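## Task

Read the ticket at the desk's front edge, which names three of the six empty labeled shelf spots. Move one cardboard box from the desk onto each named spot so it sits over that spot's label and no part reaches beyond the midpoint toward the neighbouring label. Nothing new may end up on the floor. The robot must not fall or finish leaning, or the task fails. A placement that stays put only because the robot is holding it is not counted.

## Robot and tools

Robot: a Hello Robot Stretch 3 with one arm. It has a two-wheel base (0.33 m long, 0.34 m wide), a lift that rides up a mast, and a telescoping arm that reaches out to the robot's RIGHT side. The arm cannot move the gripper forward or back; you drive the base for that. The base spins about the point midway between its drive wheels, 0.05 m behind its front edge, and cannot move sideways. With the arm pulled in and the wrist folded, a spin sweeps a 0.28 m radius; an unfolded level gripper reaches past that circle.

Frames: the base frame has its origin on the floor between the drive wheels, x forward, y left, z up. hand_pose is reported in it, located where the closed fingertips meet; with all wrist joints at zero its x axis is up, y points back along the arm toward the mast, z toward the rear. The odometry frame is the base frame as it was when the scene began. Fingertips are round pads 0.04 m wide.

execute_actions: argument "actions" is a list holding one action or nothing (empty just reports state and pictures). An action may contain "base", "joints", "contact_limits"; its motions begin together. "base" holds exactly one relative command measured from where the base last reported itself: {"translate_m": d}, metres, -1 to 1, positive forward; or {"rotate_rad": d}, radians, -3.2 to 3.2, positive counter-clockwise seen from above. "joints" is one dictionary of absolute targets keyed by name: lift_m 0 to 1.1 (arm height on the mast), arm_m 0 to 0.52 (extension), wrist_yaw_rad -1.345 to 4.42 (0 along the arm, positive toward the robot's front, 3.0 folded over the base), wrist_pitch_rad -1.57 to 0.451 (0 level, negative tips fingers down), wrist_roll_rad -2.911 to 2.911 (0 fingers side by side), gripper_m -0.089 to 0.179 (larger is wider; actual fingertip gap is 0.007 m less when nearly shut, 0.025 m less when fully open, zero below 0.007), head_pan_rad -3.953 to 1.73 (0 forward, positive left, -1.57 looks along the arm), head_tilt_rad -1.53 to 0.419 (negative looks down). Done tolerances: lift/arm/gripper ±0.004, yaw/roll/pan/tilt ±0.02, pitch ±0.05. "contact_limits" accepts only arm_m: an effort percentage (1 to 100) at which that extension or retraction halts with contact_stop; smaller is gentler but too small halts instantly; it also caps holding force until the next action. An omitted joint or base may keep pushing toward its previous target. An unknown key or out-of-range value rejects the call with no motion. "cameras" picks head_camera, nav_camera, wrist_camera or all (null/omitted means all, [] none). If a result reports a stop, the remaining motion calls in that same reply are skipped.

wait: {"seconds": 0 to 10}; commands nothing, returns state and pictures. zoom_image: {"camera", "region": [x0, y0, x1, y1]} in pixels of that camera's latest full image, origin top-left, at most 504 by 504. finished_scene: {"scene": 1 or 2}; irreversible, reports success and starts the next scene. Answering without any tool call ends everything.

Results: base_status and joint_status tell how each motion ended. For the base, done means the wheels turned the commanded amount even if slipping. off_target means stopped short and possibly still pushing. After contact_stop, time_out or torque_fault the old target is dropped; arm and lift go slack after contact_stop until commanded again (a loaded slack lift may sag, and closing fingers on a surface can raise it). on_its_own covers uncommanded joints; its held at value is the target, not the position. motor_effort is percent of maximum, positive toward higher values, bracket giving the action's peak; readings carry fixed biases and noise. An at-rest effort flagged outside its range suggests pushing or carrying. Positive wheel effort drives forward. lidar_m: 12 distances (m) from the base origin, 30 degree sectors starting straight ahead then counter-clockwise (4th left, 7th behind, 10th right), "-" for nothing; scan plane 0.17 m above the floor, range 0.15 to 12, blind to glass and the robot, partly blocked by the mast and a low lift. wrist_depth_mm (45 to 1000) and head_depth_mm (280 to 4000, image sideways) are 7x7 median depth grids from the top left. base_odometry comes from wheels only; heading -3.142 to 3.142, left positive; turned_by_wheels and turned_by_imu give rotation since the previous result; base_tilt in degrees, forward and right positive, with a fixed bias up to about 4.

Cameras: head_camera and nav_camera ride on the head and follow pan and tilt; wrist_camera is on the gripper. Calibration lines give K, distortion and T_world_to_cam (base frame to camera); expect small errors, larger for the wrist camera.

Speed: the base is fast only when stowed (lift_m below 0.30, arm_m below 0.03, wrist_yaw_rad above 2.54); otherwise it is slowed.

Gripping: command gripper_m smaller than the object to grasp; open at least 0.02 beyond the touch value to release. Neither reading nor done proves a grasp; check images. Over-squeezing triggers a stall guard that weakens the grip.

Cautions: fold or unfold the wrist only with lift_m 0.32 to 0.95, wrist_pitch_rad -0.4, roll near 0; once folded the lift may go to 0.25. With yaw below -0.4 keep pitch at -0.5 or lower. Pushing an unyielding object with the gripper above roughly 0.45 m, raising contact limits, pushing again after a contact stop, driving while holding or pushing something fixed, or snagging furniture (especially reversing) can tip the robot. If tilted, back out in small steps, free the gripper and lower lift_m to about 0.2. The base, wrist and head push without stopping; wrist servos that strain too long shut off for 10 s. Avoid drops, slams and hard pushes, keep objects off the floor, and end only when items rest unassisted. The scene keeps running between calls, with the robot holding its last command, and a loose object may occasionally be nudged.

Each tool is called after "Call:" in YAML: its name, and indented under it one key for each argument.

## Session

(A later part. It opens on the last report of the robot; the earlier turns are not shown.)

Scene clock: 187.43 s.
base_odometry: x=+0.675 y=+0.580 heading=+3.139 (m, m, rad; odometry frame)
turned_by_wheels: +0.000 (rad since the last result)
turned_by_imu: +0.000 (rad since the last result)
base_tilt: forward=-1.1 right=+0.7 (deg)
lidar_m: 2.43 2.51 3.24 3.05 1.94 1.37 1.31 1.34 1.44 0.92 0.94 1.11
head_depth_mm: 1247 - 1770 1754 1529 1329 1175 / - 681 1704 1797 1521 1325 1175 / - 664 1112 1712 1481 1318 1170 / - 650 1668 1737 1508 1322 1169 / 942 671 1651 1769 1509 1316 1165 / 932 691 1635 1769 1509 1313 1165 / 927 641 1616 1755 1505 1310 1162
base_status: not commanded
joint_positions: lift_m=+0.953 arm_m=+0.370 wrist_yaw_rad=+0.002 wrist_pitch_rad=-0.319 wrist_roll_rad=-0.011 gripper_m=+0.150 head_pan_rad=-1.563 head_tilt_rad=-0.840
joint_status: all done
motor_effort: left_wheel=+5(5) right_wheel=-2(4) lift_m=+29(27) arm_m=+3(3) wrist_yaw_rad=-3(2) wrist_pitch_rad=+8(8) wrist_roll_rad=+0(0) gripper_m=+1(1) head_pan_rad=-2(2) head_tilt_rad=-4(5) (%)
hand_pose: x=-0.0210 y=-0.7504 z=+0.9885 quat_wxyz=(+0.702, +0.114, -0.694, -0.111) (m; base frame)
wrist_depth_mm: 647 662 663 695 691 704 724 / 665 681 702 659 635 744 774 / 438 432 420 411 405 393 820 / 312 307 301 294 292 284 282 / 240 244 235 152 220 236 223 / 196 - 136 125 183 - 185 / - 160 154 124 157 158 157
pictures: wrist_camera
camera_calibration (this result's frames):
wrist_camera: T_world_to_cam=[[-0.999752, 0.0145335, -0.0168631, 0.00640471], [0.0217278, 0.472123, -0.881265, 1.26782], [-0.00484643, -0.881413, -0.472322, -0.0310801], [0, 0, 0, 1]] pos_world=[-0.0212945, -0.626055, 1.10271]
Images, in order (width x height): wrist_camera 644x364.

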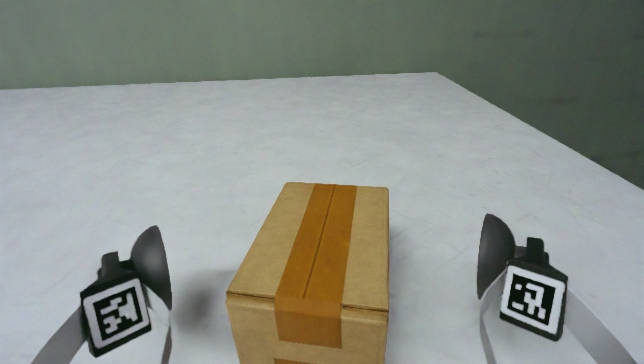

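Call:
execute_actions:
  actions:
    - {"base":{"translate_m":0.04},"joints":{"arm_m":0.367,"wrist_yaw_rad":-0.17}}
  cameras: ["wrist_camera"]

Call:
execute_actions:
  actions:
    - {"joints":{"gripper_m":0.018}}
  cameras: []

Call:
execute_actions:
  actions:
    - {"joints":{"lift_m":0.985}}
  cameras: ["wrist_camera"]

Call:
execute_actions:
  actions:
    - {"joints":{"arm_m":0.07}}
  cameras: []

Call:
execute_actions:
  actions:
    - {"base":{"rotate_rad":1.71},"joints":{"arm_m":0,"lift_m":0.67,"wrist_yaw_rad":1.5}}
  cameras: []

Call:
execute_actions:
  actions:
    - {"base":{"translate_m":0.5},"joints":{"wrist_yaw_rad":2.62,"lift_m":0.29}}
  cameras: []

Call:
execute_actions:
  actions:
    - {"base":{"translate_m":1.0},"joints":{"head_pan_rad":-0.6,"head_tilt_rad":-0.45}}
  cameras: ["head_camera"]

Call:
execute_actions:
  actions:
    - {"base":{"translate_m":1.0},"joints":{"head_pan_rad":-1.57,"head_tilt_rad":-0.75}}
  cameras: []

Call:
execute_actions:
  actions:
    - {"base":{"rotate_rad":1.44},"joints":{"lift_m":0.7,"wrist_yaw_rad":0}}
  cameras: ["head_camera","wrist_camera"]

Scene clock: 190.87 s.
base_odometry: x=+0.635 y=+0.580 heading=+3.139 (m, m, rad; odometry frame)
turned_by_wheels: +0.000 (rad since the last result)
turned_by_imu: +0.001 (rad since the last result)
base_tilt: forward=-1.1 right=+0.6 (deg)
lidar_m: 2.39 2.47 3.21 3.05 2.01 1.42 1.35 1.38 1.44 0.93 0.92 1.36
head_depth_mm: 1249 - 1760 1745 1533 1333 1175 / - 682 1710 1779 1515 1325 1173 / - 653 1117 1656 1492 1321 1171 / - 649 1665 1774 1516 1319 1169 / 942 694 1653 1775 1513 1313 1168 / 931 666 1631 1763 1511 1312 1163 / 923 635 1614 1759 1500 1307 1155
base_status: done
joint_positions: lift_m=+0.953 arm_m=+0.367 wrist_yaw_rad=-0.167 wrist_pitch_rad=-0.319 wrist_roll_rad=-0.011 gripper_m=+0.150 head_pan_rad=-1.563 head_tilt_rad=-0.840
joint_status: all done
motor_effort: left_wheel=+4(11) right_wheel=-4(6) lift_m=+29(29) arm_m=-1(5) wrist_yaw_rad=-4(6) wrist_pitch_rad=+8(8) wrist_roll_rad=+0(0) gripper_m=+0(0) head_pan_rad=-2(2) head_tilt_rad=-4(5) (%)
hand_pose: x=-0.0606 y=-0.7447 z=+0.9885 quat_wxyz=(+0.690, +0.055, -0.701, -0.170) (m; base frame)
wrist_depth_mm: 581 617 662 717 743 807 863 / 632 643 694 666 787 842 909 / 444 432 419 408 407 896 - / 314 306 302 194 291 288 301 / 243 245 235 152 221 236 222 / 196 - 185 126 181 - 186 / - 160 159 134 156 158 156
pictures: wrist_camera
camera_calibration (this result's frames):
wrist_camera: T_world_to_cam=[[-0.983094, 0.182326, -0.0168632, 0.0926687], [0.100755, 0.461759, -0.881265, 1.26302], [-0.152891, -0.868065, -0.472322, -0.0252081], [0, 0, 0, 1]] pos_world=[-0.0400078, -0.621989, 1.10271]
Images, in order (width x height): wrist_camera 644x364.

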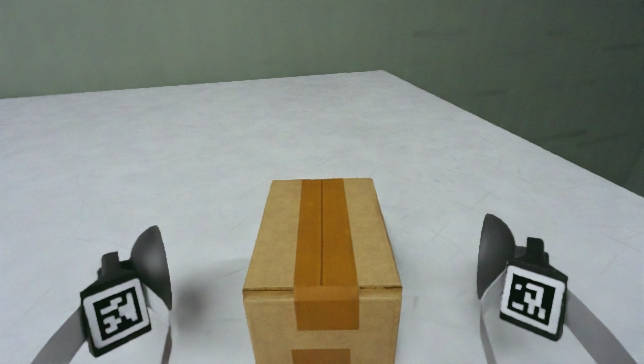

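Scene clock: 192.67 s.
base_odometry: x=+0.635 y=+0.580 heading=+3.139 (m, m, rad; odometry frame)
turned_by_wheels: +0.000 (rad since the last result)
turned_by_imu: +0.000 (rad since the last result)
base_tilt: forward=-1.2 right=+0.7 (deg)
lidar_m: 2.39 2.47 3.22 3.04 2.00 1.42 1.35 1.39 1.44 0.93 0.92 1.37
head_depth_mm: 1254 - 1770 1752 1525 1327 1183 / - 691 1708 1793 1521 1324 1174 / - 654 1118 1667 1487 1325 1171 / - 648 1667 1771 1516 1319 1169 / 941 696 1649 1771 1508 1317 1168 / 933 666 1637 1763 1506 1312 1164 / 924 634 1616 1767 1500 1308 1162
base_status: not commanded
joint_positions: lift_m=+0.953 arm_m=+0.367 wrist_yaw_rad=-0.167 wrist_pitch_rad=-0.319 wrist_roll_rad=-0.011 gripper_m=+0.019 head_pan_rad=-1.563 head_tilt_rad=-0.840
joint_status: all done
motor_effort: left_wheel=+4(4) right_wheel=-3(3) lift_m=+29(29) arm_m=-1(1) wrist_yaw_rad=-4(4) wrist_pitch_rad=+8(8) wrist_roll_rad=+0(0) gripper_m=-18(98) head_pan_rad=-2(2) head_tilt_rad=-5(5) (%)
hand_pose: x=-0.0606 y=-0.7447 z=+0.9886 quat_wxyz=(+0.690, +0.055, -0.701, -0.170) (m; base frame)
wrist_depth_mm: 597 625 657 698 754 796 861 / 624 654 683 665 764 847 934 / 443 426 421 414 400 850 - / 313 309 300 196 292 289 301 / 241 237 237 152 228 228 224 / 196 195 130 128 128 188 185 / 165 164 158 137 153 159 158
pictures: none
No camera images: the call's "cameras" was empty. Leave "cameras" out to get every camera's image.

Scene clock: 193.77 s.
base_odometry: x=+0.635 y=+0.580 heading=+3.139 (m, m, rad; odometry frame)
turned_by_wheels: +0.000 (rad since the last result)
turned_by_imu: +0.000 (rad since the last result)
base_tilt: forward=-1.1 right=+0.7 (deg)
lidar_m: 2.39 2.48 3.23 3.06 2.00 1.41 1.35 1.39 1.44 0.93 0.92 1.36
head_depth_mm: - 660 1717 1791 1530 1326 1179 / 872 706 1709 1791 1518 1322 1172 / - 679 1118 1658 1489 1317 1173 / - 673 1674 1773 1514 1316 1166 / 941 696 1645 1772 1507 1315 1166 / 933 666 1631 1763 1508 1308 1163 / 924 636 1619 1755 1492 1306 1161
base_status: not commanded
joint_positions: lift_m=+0.985 arm_m=+0.367 wrist_yaw_rad=-0.167 wrist_pitch_rad=-0.326 wrist_roll_rad=-0.011 gripper_m=+0.019 head_pan_rad=-1.563 head_tilt_rad=-0.840
joint_status: all done
motor_effort: left_wheel=+4(5) right_wheel=-3(4) lift_m=+37(37) arm_m=-1(1) wrist_yaw_rad=-3(4) wrist_pitch_rad=+10(11) wrist_roll_rad=+0(0) gripper_m=-19(21) head_pan_rad=-2(1) head_tilt_rad=-4(5) (%)
hand_pose: x=-0.0605 y=-0.7440 z=+1.0188 quat_wxyz=(+0.690, +0.057, -0.701, -0.172) (m; base frame)
wrist_depth_mm: 597 631 658 697 743 800 865 / 618 659 692 725 784 861 920 / 525 510 501 489 469 919 - / 371 363 365 195 347 344 - / 293 285 284 152 275 273 271 / 238 235 131 129 129 227 223 / 200 199 191 137 185 192 191
pictures: wrist_camera
camera_calibration (this result's frames):
wrist_camera: T_world_to_cam=[[-0.98307, 0.182464, -0.0167582, 0.093153], [0.101693, 0.467233, -0.878267, 1.29042], [-0.152422, -0.865102, -0.477878, -0.0024397], [0, 0, 0, 1]] pos_world=[-0.0400225, -0.622034, 1.13373]
Images, in order (width x height): wrist_camera 644x364.

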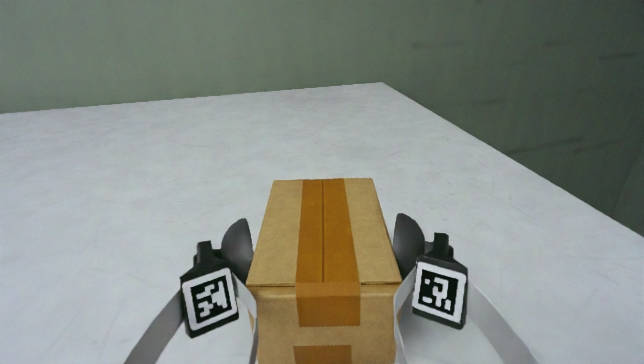

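Scene clock: 197.17 s.
base_odometry: x=+0.635 y=+0.580 heading=+3.139 (m, m, rad; odometry frame)
turned_by_wheels: +0.000 (rad since the last result)
turned_by_imu: +0.001 (rad since the last result)
base_tilt: forward=-1.1 right=+0.7 (deg)
lidar_m: 2.38 2.48 3.21 3.03 2.00 1.42 1.35 1.39 1.43 0.93 0.92 1.36
head_depth_mm: 1249 - - - 1482 1334 1176 / 1008 - - - 1491 1322 1177 / 953 780 - - 1467 1320 1174 / 946 757 - - 1487 1317 1168 / 940 696 1656 1781 1499 1316 1164 / 933 667 1639 1767 1513 1306 1164 / 926 635 1619 1770 1501 1303 1158
base_status: not commanded
joint_positions: lift_m=+0.985 arm_m=+0.070 wrist_yaw_rad=-0.168 wrist_pitch_rad=-0.326 wrist_roll_rad=-0.011 gripper_m=+0.019 head_pan_rad=-1.563 head_tilt_rad=-0.840
joint_status: all done
motor_effort: left_wheel=+4(4) right_wheel=-5(4) lift_m=+37(37) arm_m=-1(3) wrist_yaw_rad=-2(4) wrist_pitch_rad=+11(10) wrist_roll_rad=+0(0) gripper_m=-20(20) head_pan_rad=-2(2) head_tilt_rad=-5(5) (%)
hand_pose: x=-0.0609 y=-0.4469 z=+1.0186 quat_wxyz=(+0.690, +0.057, -0.701, -0.173) (m; base frame)
wrist_depth_mm: 813 856 918 968 - - - / 837 841 821 800 - - - / 533 518 503 491 474 - - / 317 355 364 197 352 352 - / 293 288 294 153 325 - - / - - 131 128 129 - - / - - - 137 - - -
pictures: none
No camera images: the call's "cameras" was empty. Leave "cameras" out to get every camera's image.

Scene clock: 200.87 s.
base_odometry: x=+0.635 y=+0.580 heading=-1.434 (m, m, rad; odometry frame)
turned_by_wheels: +1.710 (rad since the last result)
turned_by_imu: +1.725 (rad since the last result)
base_tilt: forward=-1.1 right=+0.6 (deg)
lidar_m: 3.05 1.75 1.37 1.35 1.45 0.93 1.37 0.92 2.18 2.39 2.58 3.12
head_depth_mm: 2200 2486 2189 1802 1524 1327 1218 / 2191 2493 2176 1789 1524 1333 - / 2193 2472 2167 1784 1514 1348 - / 2210 2487 2151 1783 1512 1346 - / 2221 2486 2167 1768 1512 1322 1203 / 2260 2519 2128 1765 1503 1309 - / 2288 2521 2128 1757 1505 1311 1157
base_status: done
joint_positions: lift_m=+0.670 arm_m=+0.000 wrist_yaw_rad=+1.497 wrist_pitch_rad=-0.326 wrist_roll_rad=-0.011 gripper_m=+0.019 head_pan_rad=-1.563 head_tilt_rad=-0.840
joint_status: all done
motor_effort: left_wheel=-4(10) right_wheel=+4(8) lift_m=+30(33) arm_m=-1(3) wrist_yaw_rad=+2(5) wrist_pitch_rad=+11(10) wrist_roll_rad=+0(0) gripper_m=-19(19) head_pan_rad=-2(2) head_tilt_rad=-5(5) (%)
hand_pose: x=+0.2130 y=-0.1626 z=+0.7039 quat_wxyz=(+0.592, +0.557, -0.429, +0.394) (m; base frame)
wrist_depth_mm: - - - - - - - / - - - - - - - / - - - - - - - / - - - 197 - - - / - - - 152 - - - / - - 130 129 128 - - / 898 885 861 137 827 875 863
pictures: none
No camera images: the call's "cameras" was empty. Leave "cameras" out to get every camera's image.

Scene clock: 206.33 s.
base_odometry: x=+0.703 y=+0.085 heading=-1.435 (m, m, rad; odometry frame)
turned_by_wheels: +0.000 (rad since the last result)
turned_by_imu: -0.001 (rad since the last result)
base_tilt: forward=-1.1 right=+0.6 (deg)
lidar_m: 2.55 1.69 1.32 1.30 1.39 1.90 1.41 1.77 2.48 2.43 2.64 2.64
head_depth_mm: 2238 2482 2188 1795 1527 1331 1178 / 2231 2493 2187 1790 1521 1327 1174 / 2255 2524 2166 1783 1514 1322 1165 / 2286 2539 2174 1778 1510 1318 1177 / 2287 2535 2157 1765 1514 1314 1169 / 2291 2533 2130 1766 1506 1309 1164 / 2338 2562 2124 1763 1498 1310 1156
base_status: done
joint_positions: lift_m=+0.290 arm_m=+0.000 wrist_yaw_rad=+2.618 wrist_pitch_rad=-0.327 wrist_roll_rad=-0.011 gripper_m=+0.019 head_pan_rad=-1.564 head_tilt_rad=-0.840
joint_status: all done
motor_effort: left_wheel=-4(14) right_wheel=+3(10) lift_m=+30(29) arm_m=-1(1) wrist_yaw_rad=+2(6) wrist_pitch_rad=+11(11) wrist_roll_rad=+0(0) gripper_m=-20(19) head_pan_rad=-2(3) head_tilt_rad=-6(5) (%)
hand_pose: x=+0.0963 y=+0.0582 z=+0.3238 quat_wxyz=(+0.293, +0.700, -0.068, +0.648) (m; base frame)
wrist_depth_mm: - - - - - - - / - - - - - - - / - - - - - - - / 902 898 887 197 850 825 817 / 715 700 690 153 663 672 654 / 583 585 130 129 128 553 548 / 489 496 466 137 459 469 467
pictures: none
No camera images: the call's "cameras" was empty. Leave "cameras" out to get every camera's image.

Scene clock: 211.40 s.
base_odometry: x=+0.838 y=-0.906 heading=-1.435 (m, m, rad; odometry frame)
turned_by_wheels: +0.000 (rad since the last result)
turned_by_imu: -0.003 (rad since the last result)
base_tilt: forward=-1.1 right=+0.6 (deg)
lidar_m: 1.81 1.56 1.22 1.20 1.29 1.90 2.36 2.43 2.60 2.55 2.12 1.71
head_depth_mm: 2377 2620 2922 3015 2236 1739 1422 / 1925 2393 2641 2837 2266 1734 1421 / 1978 2103 2296 2451 2238 1736 1422 / 1887 2002 2193 2335 2182 1735 1422 / 1780 1897 2053 2155 2085 1730 1417 / 1577 1734 1852 2072 2139 1736 1416 / 1673 1770 1880 2024 2129 1727 1414
base_status: done
joint_positions: lift_m=+0.290 arm_m=+0.000 wrist_yaw_rad=+2.618 wrist_pitch_rad=-0.327 wrist_roll_rad=-0.011 gripper_m=+0.019 head_pan_rad=-0.607 head_tilt_rad=-0.457
joint_status: all done
motor_effort: left_wheel=-3(9) right_wheel=+3(9) lift_m=+30(30) arm_m=-1(1) wrist_yaw_rad=+3(2) wrist_pitch_rad=+11(11) wrist_roll_rad=+0(0) gripper_m=-20(20) head_pan_rad=+3(30) head_tilt_rad=+3(28) (%)
hand_pose: x=+0.0963 y=+0.0582 z=+0.3238 quat_wxyz=(+0.293, +0.700, -0.068, +0.648) (m; base frame)
wrist_depth_mm: 912 - - - - - - / 947 - - - - - - / - - - - - - - / 925 906 858 198 820 833 836 / 714 694 678 153 676 667 652 / 585 571 130 128 128 557 537 / 485 485 468 137 457 463 469
pictures: head_camera (sideways: a quarter turn clockwise sets it upright)
camera_calibration (this result's frames):
head_camera: T_world_to_cam=[[-0.332159, 0.247147, -0.910269, 1.20335], [0.596954, 0.802276, -0.0000038833, 0.00154083], [0.730286, -0.543389, -0.414018, 0.492835], [0, 0, 0, 1]] pos_world=[0.038873, -0.0308387, 1.29941]
Images, in order (width x height): head_camera 896x504.

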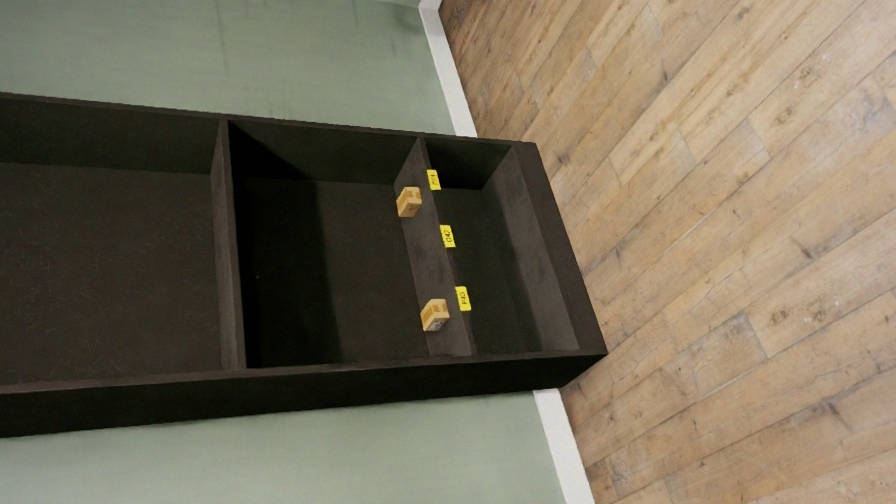

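Scene clock: 216.47 s.
base_odometry: x=+0.974 y=-1.897 heading=-1.435 (m, m, rad; odometry frame)
turned_by_wheels: +0.000 (rad since the last result)
turned_by_imu: -0.003 (rad since the last result)
base_tilt: forward=-1.1 right=+0.6 (deg)
lidar_m: 0.82 0.82 1.13 1.11 1.19 1.74 3.35 3.44 2.69 1.64 0.95 0.58
head_depth_mm: 2366 2662 2561 2005 1646 1397 1218 / 2383 2658 2575 1992 1645 1402 1212 / 2365 2673 2511 1992 1633 1391 1208 / 2380 2379 2438 1991 1634 1390 1208 / 2400 2336 2426 1981 1627 1381 1202 / 2423 2727 2510 1975 1626 1380 1201 / 2386 2571 1775 1847 1576 1377 1203
base_status: done
joint_positions: lift_m=+0.290 arm_m=+0.000 wrist_yaw_rad=+2.618 wrist_pitch_rad=-0.327 wrist_roll_rad=-0.011 gripper_m=+0.019 head_pan_rad=-1.563 head_tilt_rad=-0.740
joint_status: all done
motor_effort: left_wheel=-3(10) right_wheel=+3(10) lift_m=+30(30) arm_m=-1(1) wrist_yaw_rad=+2(3) wrist_pitch_rad=+10(11) wrist_roll_rad=+0(0) gripper_m=-19(19) head_pan_rad=-1(32) head_tilt_rad=-6(26) (%)
hand_pose: x=+0.0963 y=+0.0582 z=+0.3238 quat_wxyz=(+0.292, +0.700, -0.068, +0.648) (m; base frame)
wrist_depth_mm: 864 921 - - 774 783 642 / 893 - - - 818 834 666 / 944 - - - 859 821 679 / 894 903 865 198 771 651 649 / 702 700 701 153 671 608 516 / 575 578 130 129 128 549 499 / 493 484 471 137 453 470 464
pictures: none
No camera images: the call's "cameras" was empty. Leave "cameras" out to get every camera's image.

Scene clock: 221.03 s.
base_odometry: x=+0.974 y=-1.897 heading=+0.005 (m, m, rad; odometry frame)
turned_by_wheels: +1.440 (rad since the last result)
turned_by_imu: +1.452 (rad since the last result)
base_tilt: forward=-1.1 right=+0.7 (deg)
lidar_m: 1.11 1.14 1.52 3.35 3.68 2.78 2.23 0.95 0.58 0.59 0.85 0.82
head_depth_mm: 788 888 1020 1200 1446 1395 1264 / 781 604 645 1131 1427 1389 1254 / 775 601 872 925 897 1232 1241 / 770 598 904 981 834 605 - / 754 593 897 974 874 1256 1189 / 745 590 891 968 870 1272 1182 / 741 587 884 963 868 1269 1176
base_status: done
joint_positions: lift_m=+0.700 arm_m=+0.000 wrist_yaw_rad=+0.003 wrist_pitch_rad=-0.327 wrist_roll_rad=-0.011 gripper_m=+0.019 head_pan_rad=-1.563 head_tilt_rad=-0.741
joint_status: all done
motor_effort: left_wheel=-4(14) right_wheel=+3(8) lift_m=+37(40) arm_m=-1(1) wrist_yaw_rad=-3(5) wrist_pitch_rad=+11(11) wrist_roll_rad=+0(0) gripper_m=-19(21) head_pan_rad=-2(2) head_tilt_rad=-5(5) (%)
hand_pose: x=-0.0208 y=-0.3801 z=+0.7334 quat_wxyz=(+0.702, +0.117, -0.693, -0.114) (m; base frame)
wrist_depth_mm: 495 502 514 512 414 597 604 / 529 536 532 552 416 631 650 / 546 561 568 559 431 700 717 / 421 414 406 196 379 757 788 / 360 685 362 152 370 822 818 / 724 733 130 128 129 904 844 / 776 815 791 137 475 898 865
pictures: head_camera (sideways: a quarter turn clockwise sets it upright), wrist_camera
camera_calibration (this result's frames):
head_camera: T_world_to_cam=[[0.00847827, 0.652255, -0.757952, 1.00266], [0.99968, -0.0235952, -0.00912266, 0.0109541], [-0.0238343, -0.757632, -0.652247, 0.807384], [0, 0, 0, 1]] pos_world=[-0.000208008, -0.0420331, 1.28668]
wrist_camera: T_world_to_cam=[[-0.999764, 0.0138828, -0.0167299, -0.00344317], [0.0213355, 0.478845, -0.87764, 0.868073], [-0.00417304, -0.877789, -0.479028, 0.18114], [0, 0, 0, 1]] pos_world=[-0.0212073, -0.256622, 0.848569]
Images, in order (width x height): head_camera 896x504, wrist_camera 644x364.

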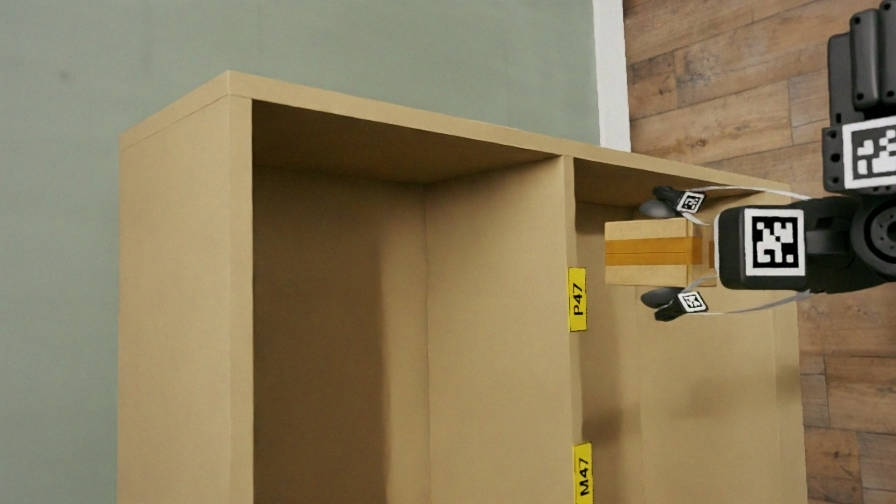

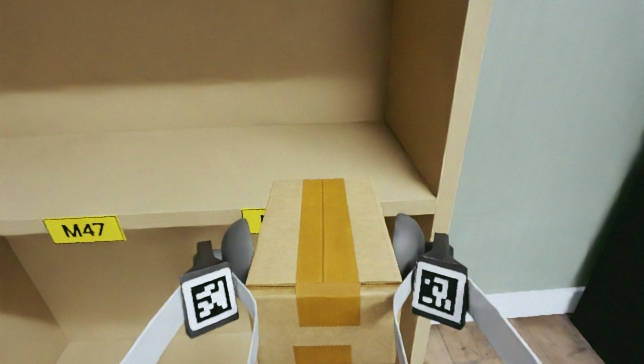

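Call:
execute_actions:
  actions:
    - {"base":{"translate_m":0.04},"joints":{"arm_m":0.28,"lift_m":0.68}}
  cameras: []

Call:
execute_actions:
  actions:
    - {"joints":{"lift_m":0.649}}
  cameras: []

Call:
execute_actions:
  actions:
    - {"joints":{"gripper_m":0.11}}
  cameras: []

Call:
execute_actions:
  actions:
    - {"joints":{"arm_m":0.1,"lift_m":0.66}}
  cameras: ["wrist_camera"]

Scene clock: 225.43 s.
base_odometry: x=+1.014 y=-1.897 heading=+0.005 (m, m, rad; odometry frame)
turned_by_wheels: +0.000 (rad since the last result)
turned_by_imu: +0.001 (rad since the last result)
base_tilt: forward=-1.1 right=+0.6 (deg)
lidar_m: 1.07 1.10 1.46 3.40 3.35 2.82 2.27 0.98 0.59 0.74 0.80 0.79
head_depth_mm: 786 844 980 1195 1443 1402 1236 / 781 604 742 761 1389 - - / 773 601 909 987 - 1258 1210 / 768 597 902 997 - 1276 1206 / 751 594 897 976 871 1276 1187 / 744 590 889 970 869 1277 1185 / 739 586 884 962 868 1266 1180
base_status: done
joint_positions: lift_m=+0.680 arm_m=+0.280 wrist_yaw_rad=+0.002 wrist_pitch_rad=-0.327 wrist_roll_rad=-0.011 gripper_m=+0.019 head_pan_rad=-1.563 head_tilt_rad=-0.741
joint_status: all done
motor_effort: left_wheel=-4(7) right_wheel=+2(7) lift_m=+31(34) arm_m=+3(1) wrist_yaw_rad=-2(3) wrist_pitch_rad=+11(11) wrist_roll_rad=+0(0) gripper_m=-20(19) head_pan_rad=-2(3) head_tilt_rad=-3(5) (%)
hand_pose: x=-0.0211 y=-0.6596 z=+0.7137 quat_wxyz=(+0.702, +0.117, -0.693, -0.114) (m; base frame)
wrist_depth_mm: 251 255 257 262 264 262 194 / 269 274 274 281 282 279 196 / 290 296 300 301 304 290 197 / 316 320 321 196 325 294 199 / 290 291 285 153 276 266 201 / 238 240 131 128 129 225 202 / 202 200 192 136 187 192 187
pictures: none
No camera images: the call's "cameras" was empty. Leave "cameras" out to get every camera's image.

Scene clock: 226.50 s.
base_odometry: x=+1.014 y=-1.897 heading=+0.005 (m, m, rad; odometry frame)
turned_by_wheels: +0.000 (rad since the last result)
turned_by_imu: +0.000 (rad since the last result)
base_tilt: forward=-1.1 right=+0.6 (deg)
lidar_m: 1.07 1.10 1.46 3.39 3.38 2.83 2.27 0.98 0.59 0.74 0.80 0.79
head_depth_mm: 787 843 980 1194 1447 1400 1238 / 781 604 742 761 1384 - - / 775 600 910 987 - 1254 1215 / 767 598 902 986 - 1278 1207 / 750 594 899 975 872 1274 1191 / 745 591 891 969 870 1271 1180 / 740 586 884 963 866 1270 1180
base_status: not commanded
joint_positions: lift_m=+0.649 arm_m=+0.280 wrist_yaw_rad=+0.002 wrist_pitch_rad=-0.326 wrist_roll_rad=-0.011 gripper_m=+0.019 head_pan_rad=-1.563 head_tilt_rad=-0.741
joint_status: all done
motor_effort: left_wheel=-4(4) right_wheel=+3(3) lift_m=+30(33) arm_m=+3(3) wrist_yaw_rad=-2(3) wrist_pitch_rad=+11(11) wrist_roll_rad=+0(0) gripper_m=-18(20) head_pan_rad=-2(1) head_tilt_rad=-5(4) (%)
hand_pose: x=-0.0211 y=-0.6597 z=+0.6828 quat_wxyz=(+0.702, +0.116, -0.694, -0.114) (m; base frame)
wrist_depth_mm: 252 254 258 260 263 263 194 / 269 274 276 281 281 278 195 / 291 294 301 302 304 293 196 / 305 306 300 195 293 272 199 / 239 240 237 152 228 227 201 / 198 195 131 128 128 188 185 / 167 166 158 137 154 160 159
pictures: none
No camera images: the call's "cameras" was empty. Leave "cameras" out to get every camera's image.

Scene clock: 227.90 s.
base_odometry: x=+1.014 y=-1.897 heading=+0.005 (m, m, rad; odometry frame)
turned_by_wheels: +0.000 (rad since the last result)
turned_by_imu: +0.000 (rad since the last result)
base_tilt: forward=-1.1 right=+0.6 (deg)
lidar_m: 1.07 1.10 1.46 3.39 3.36 2.82 2.27 0.98 0.59 0.74 0.80 0.79
head_depth_mm: 787 844 981 1194 1442 1393 1239 / 781 604 743 762 1382 - - / 774 600 909 985 - 1258 1210 / 768 598 903 982 - 1280 1206 / 754 593 898 975 872 1277 1191 / 744 591 893 971 870 1272 1179 / 739 586 885 961 866 1269 1180
base_status: not commanded
joint_positions: lift_m=+0.649 arm_m=+0.280 wrist_yaw_rad=+0.002 wrist_pitch_rad=-0.322 wrist_roll_rad=-0.011 gripper_m=+0.110 head_pan_rad=-1.563 head_tilt_rad=-0.741
joint_status: all done
motor_effort: left_wheel=-4(4) right_wheel=+3(3) lift_m=+30(30) arm_m=+3(3) wrist_yaw_rad=-1(2) wrist_pitch_rad=+9(11) wrist_roll_rad=+0(0) gripper_m=+0(86) head_pan_rad=-2(2) head_tilt_rad=-5(4) (%)
hand_pose: x=-0.0211 y=-0.6602 z=+0.6840 quat_wxyz=(+0.702, +0.115, -0.694, -0.112) (m; base frame)
wrist_depth_mm: 252 253 257 261 264 263 194 / 270 274 277 280 284 278 195 / 289 293 299 300 303 289 197 / 303 307 306 199 294 277 199 / 245 241 237 155 224 229 201 / 198 200 183 128 158 196 184 / 168 161 160 137 157 156 160
pictures: none
No camera images: the call's "cameras" was empty. Leave "cameras" out to get every camera's image.

Scene clock: 230.47 s.
base_odometry: x=+1.014 y=-1.897 heading=+0.005 (m, m, rad; odometry frame)
turned_by_wheels: +0.000 (rad since the last result)
turned_by_imu: +0.000 (rad since the last result)
base_tilt: forward=-1.1 right=+0.6 (deg)
lidar_m: 1.07 1.10 1.46 3.39 3.36 2.82 2.27 0.99 0.59 0.74 0.80 0.79
head_depth_mm: 789 845 983 1193 1445 1396 1240 / 780 604 743 761 1314 1456 - / 775 601 911 983 944 1223 - / 768 597 900 979 863 - 1166 / 752 595 897 976 860 1276 1193 / 745 590 893 968 868 1272 1180 / 741 586 884 961 865 1271 1180
base_status: not commanded
joint_positions: lift_m=+0.660 arm_m=+0.100 wrist_yaw_rad=+0.002 wrist_pitch_rad=-0.321 wrist_roll_rad=-0.011 gripper_m=+0.110 head_pan_rad=-1.563 head_tilt_rad=-0.741
joint_status: all done
motor_effort: left_wheel=-4(4) right_wheel=+3(3) lift_m=+36(41) arm_m=-1(2) wrist_yaw_rad=-2(2) wrist_pitch_rad=+8(9) wrist_roll_rad=+0(0) gripper_m=+0(1) head_pan_rad=-1(2) head_tilt_rad=-4(4) (%)
hand_pose: x=-0.0211 y=-0.4808 z=+0.6950 quat_wxyz=(+0.702, +0.114, -0.694, -0.112) (m; base frame)
wrist_depth_mm: 407 411 414 423 418 286 197 / 439 445 448 453 452 289 217 / 455 462 464 335 437 294 233 / 337 333 327 303 318 287 635 / 262 261 259 259 262 264 722 / 598 617 624 626 616 290 786 / 666 700 684 713 621 361 832
pictures: wrist_camera
camera_calibration (this result's frames):
wrist_camera: T_world_to_cam=[[-0.999748, 0.0148501, -0.0168347, -0.00240212], [0.021859, 0.473277, -0.880642, 0.881932], [-0.00511013, -0.880788, -0.473483, 0.069021], [0, 0, 0, 1]] pos_world=[-0.021327, -0.35657, 0.809306]
Images, in order (width x height): wrist_camera 644x364.

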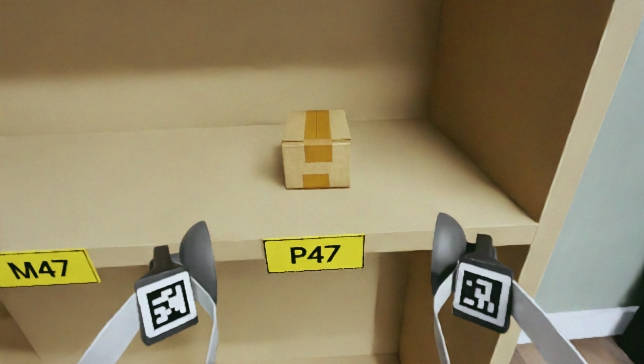

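Call:
finished_scene:
  scene: 2

The scene is finished: the task was done.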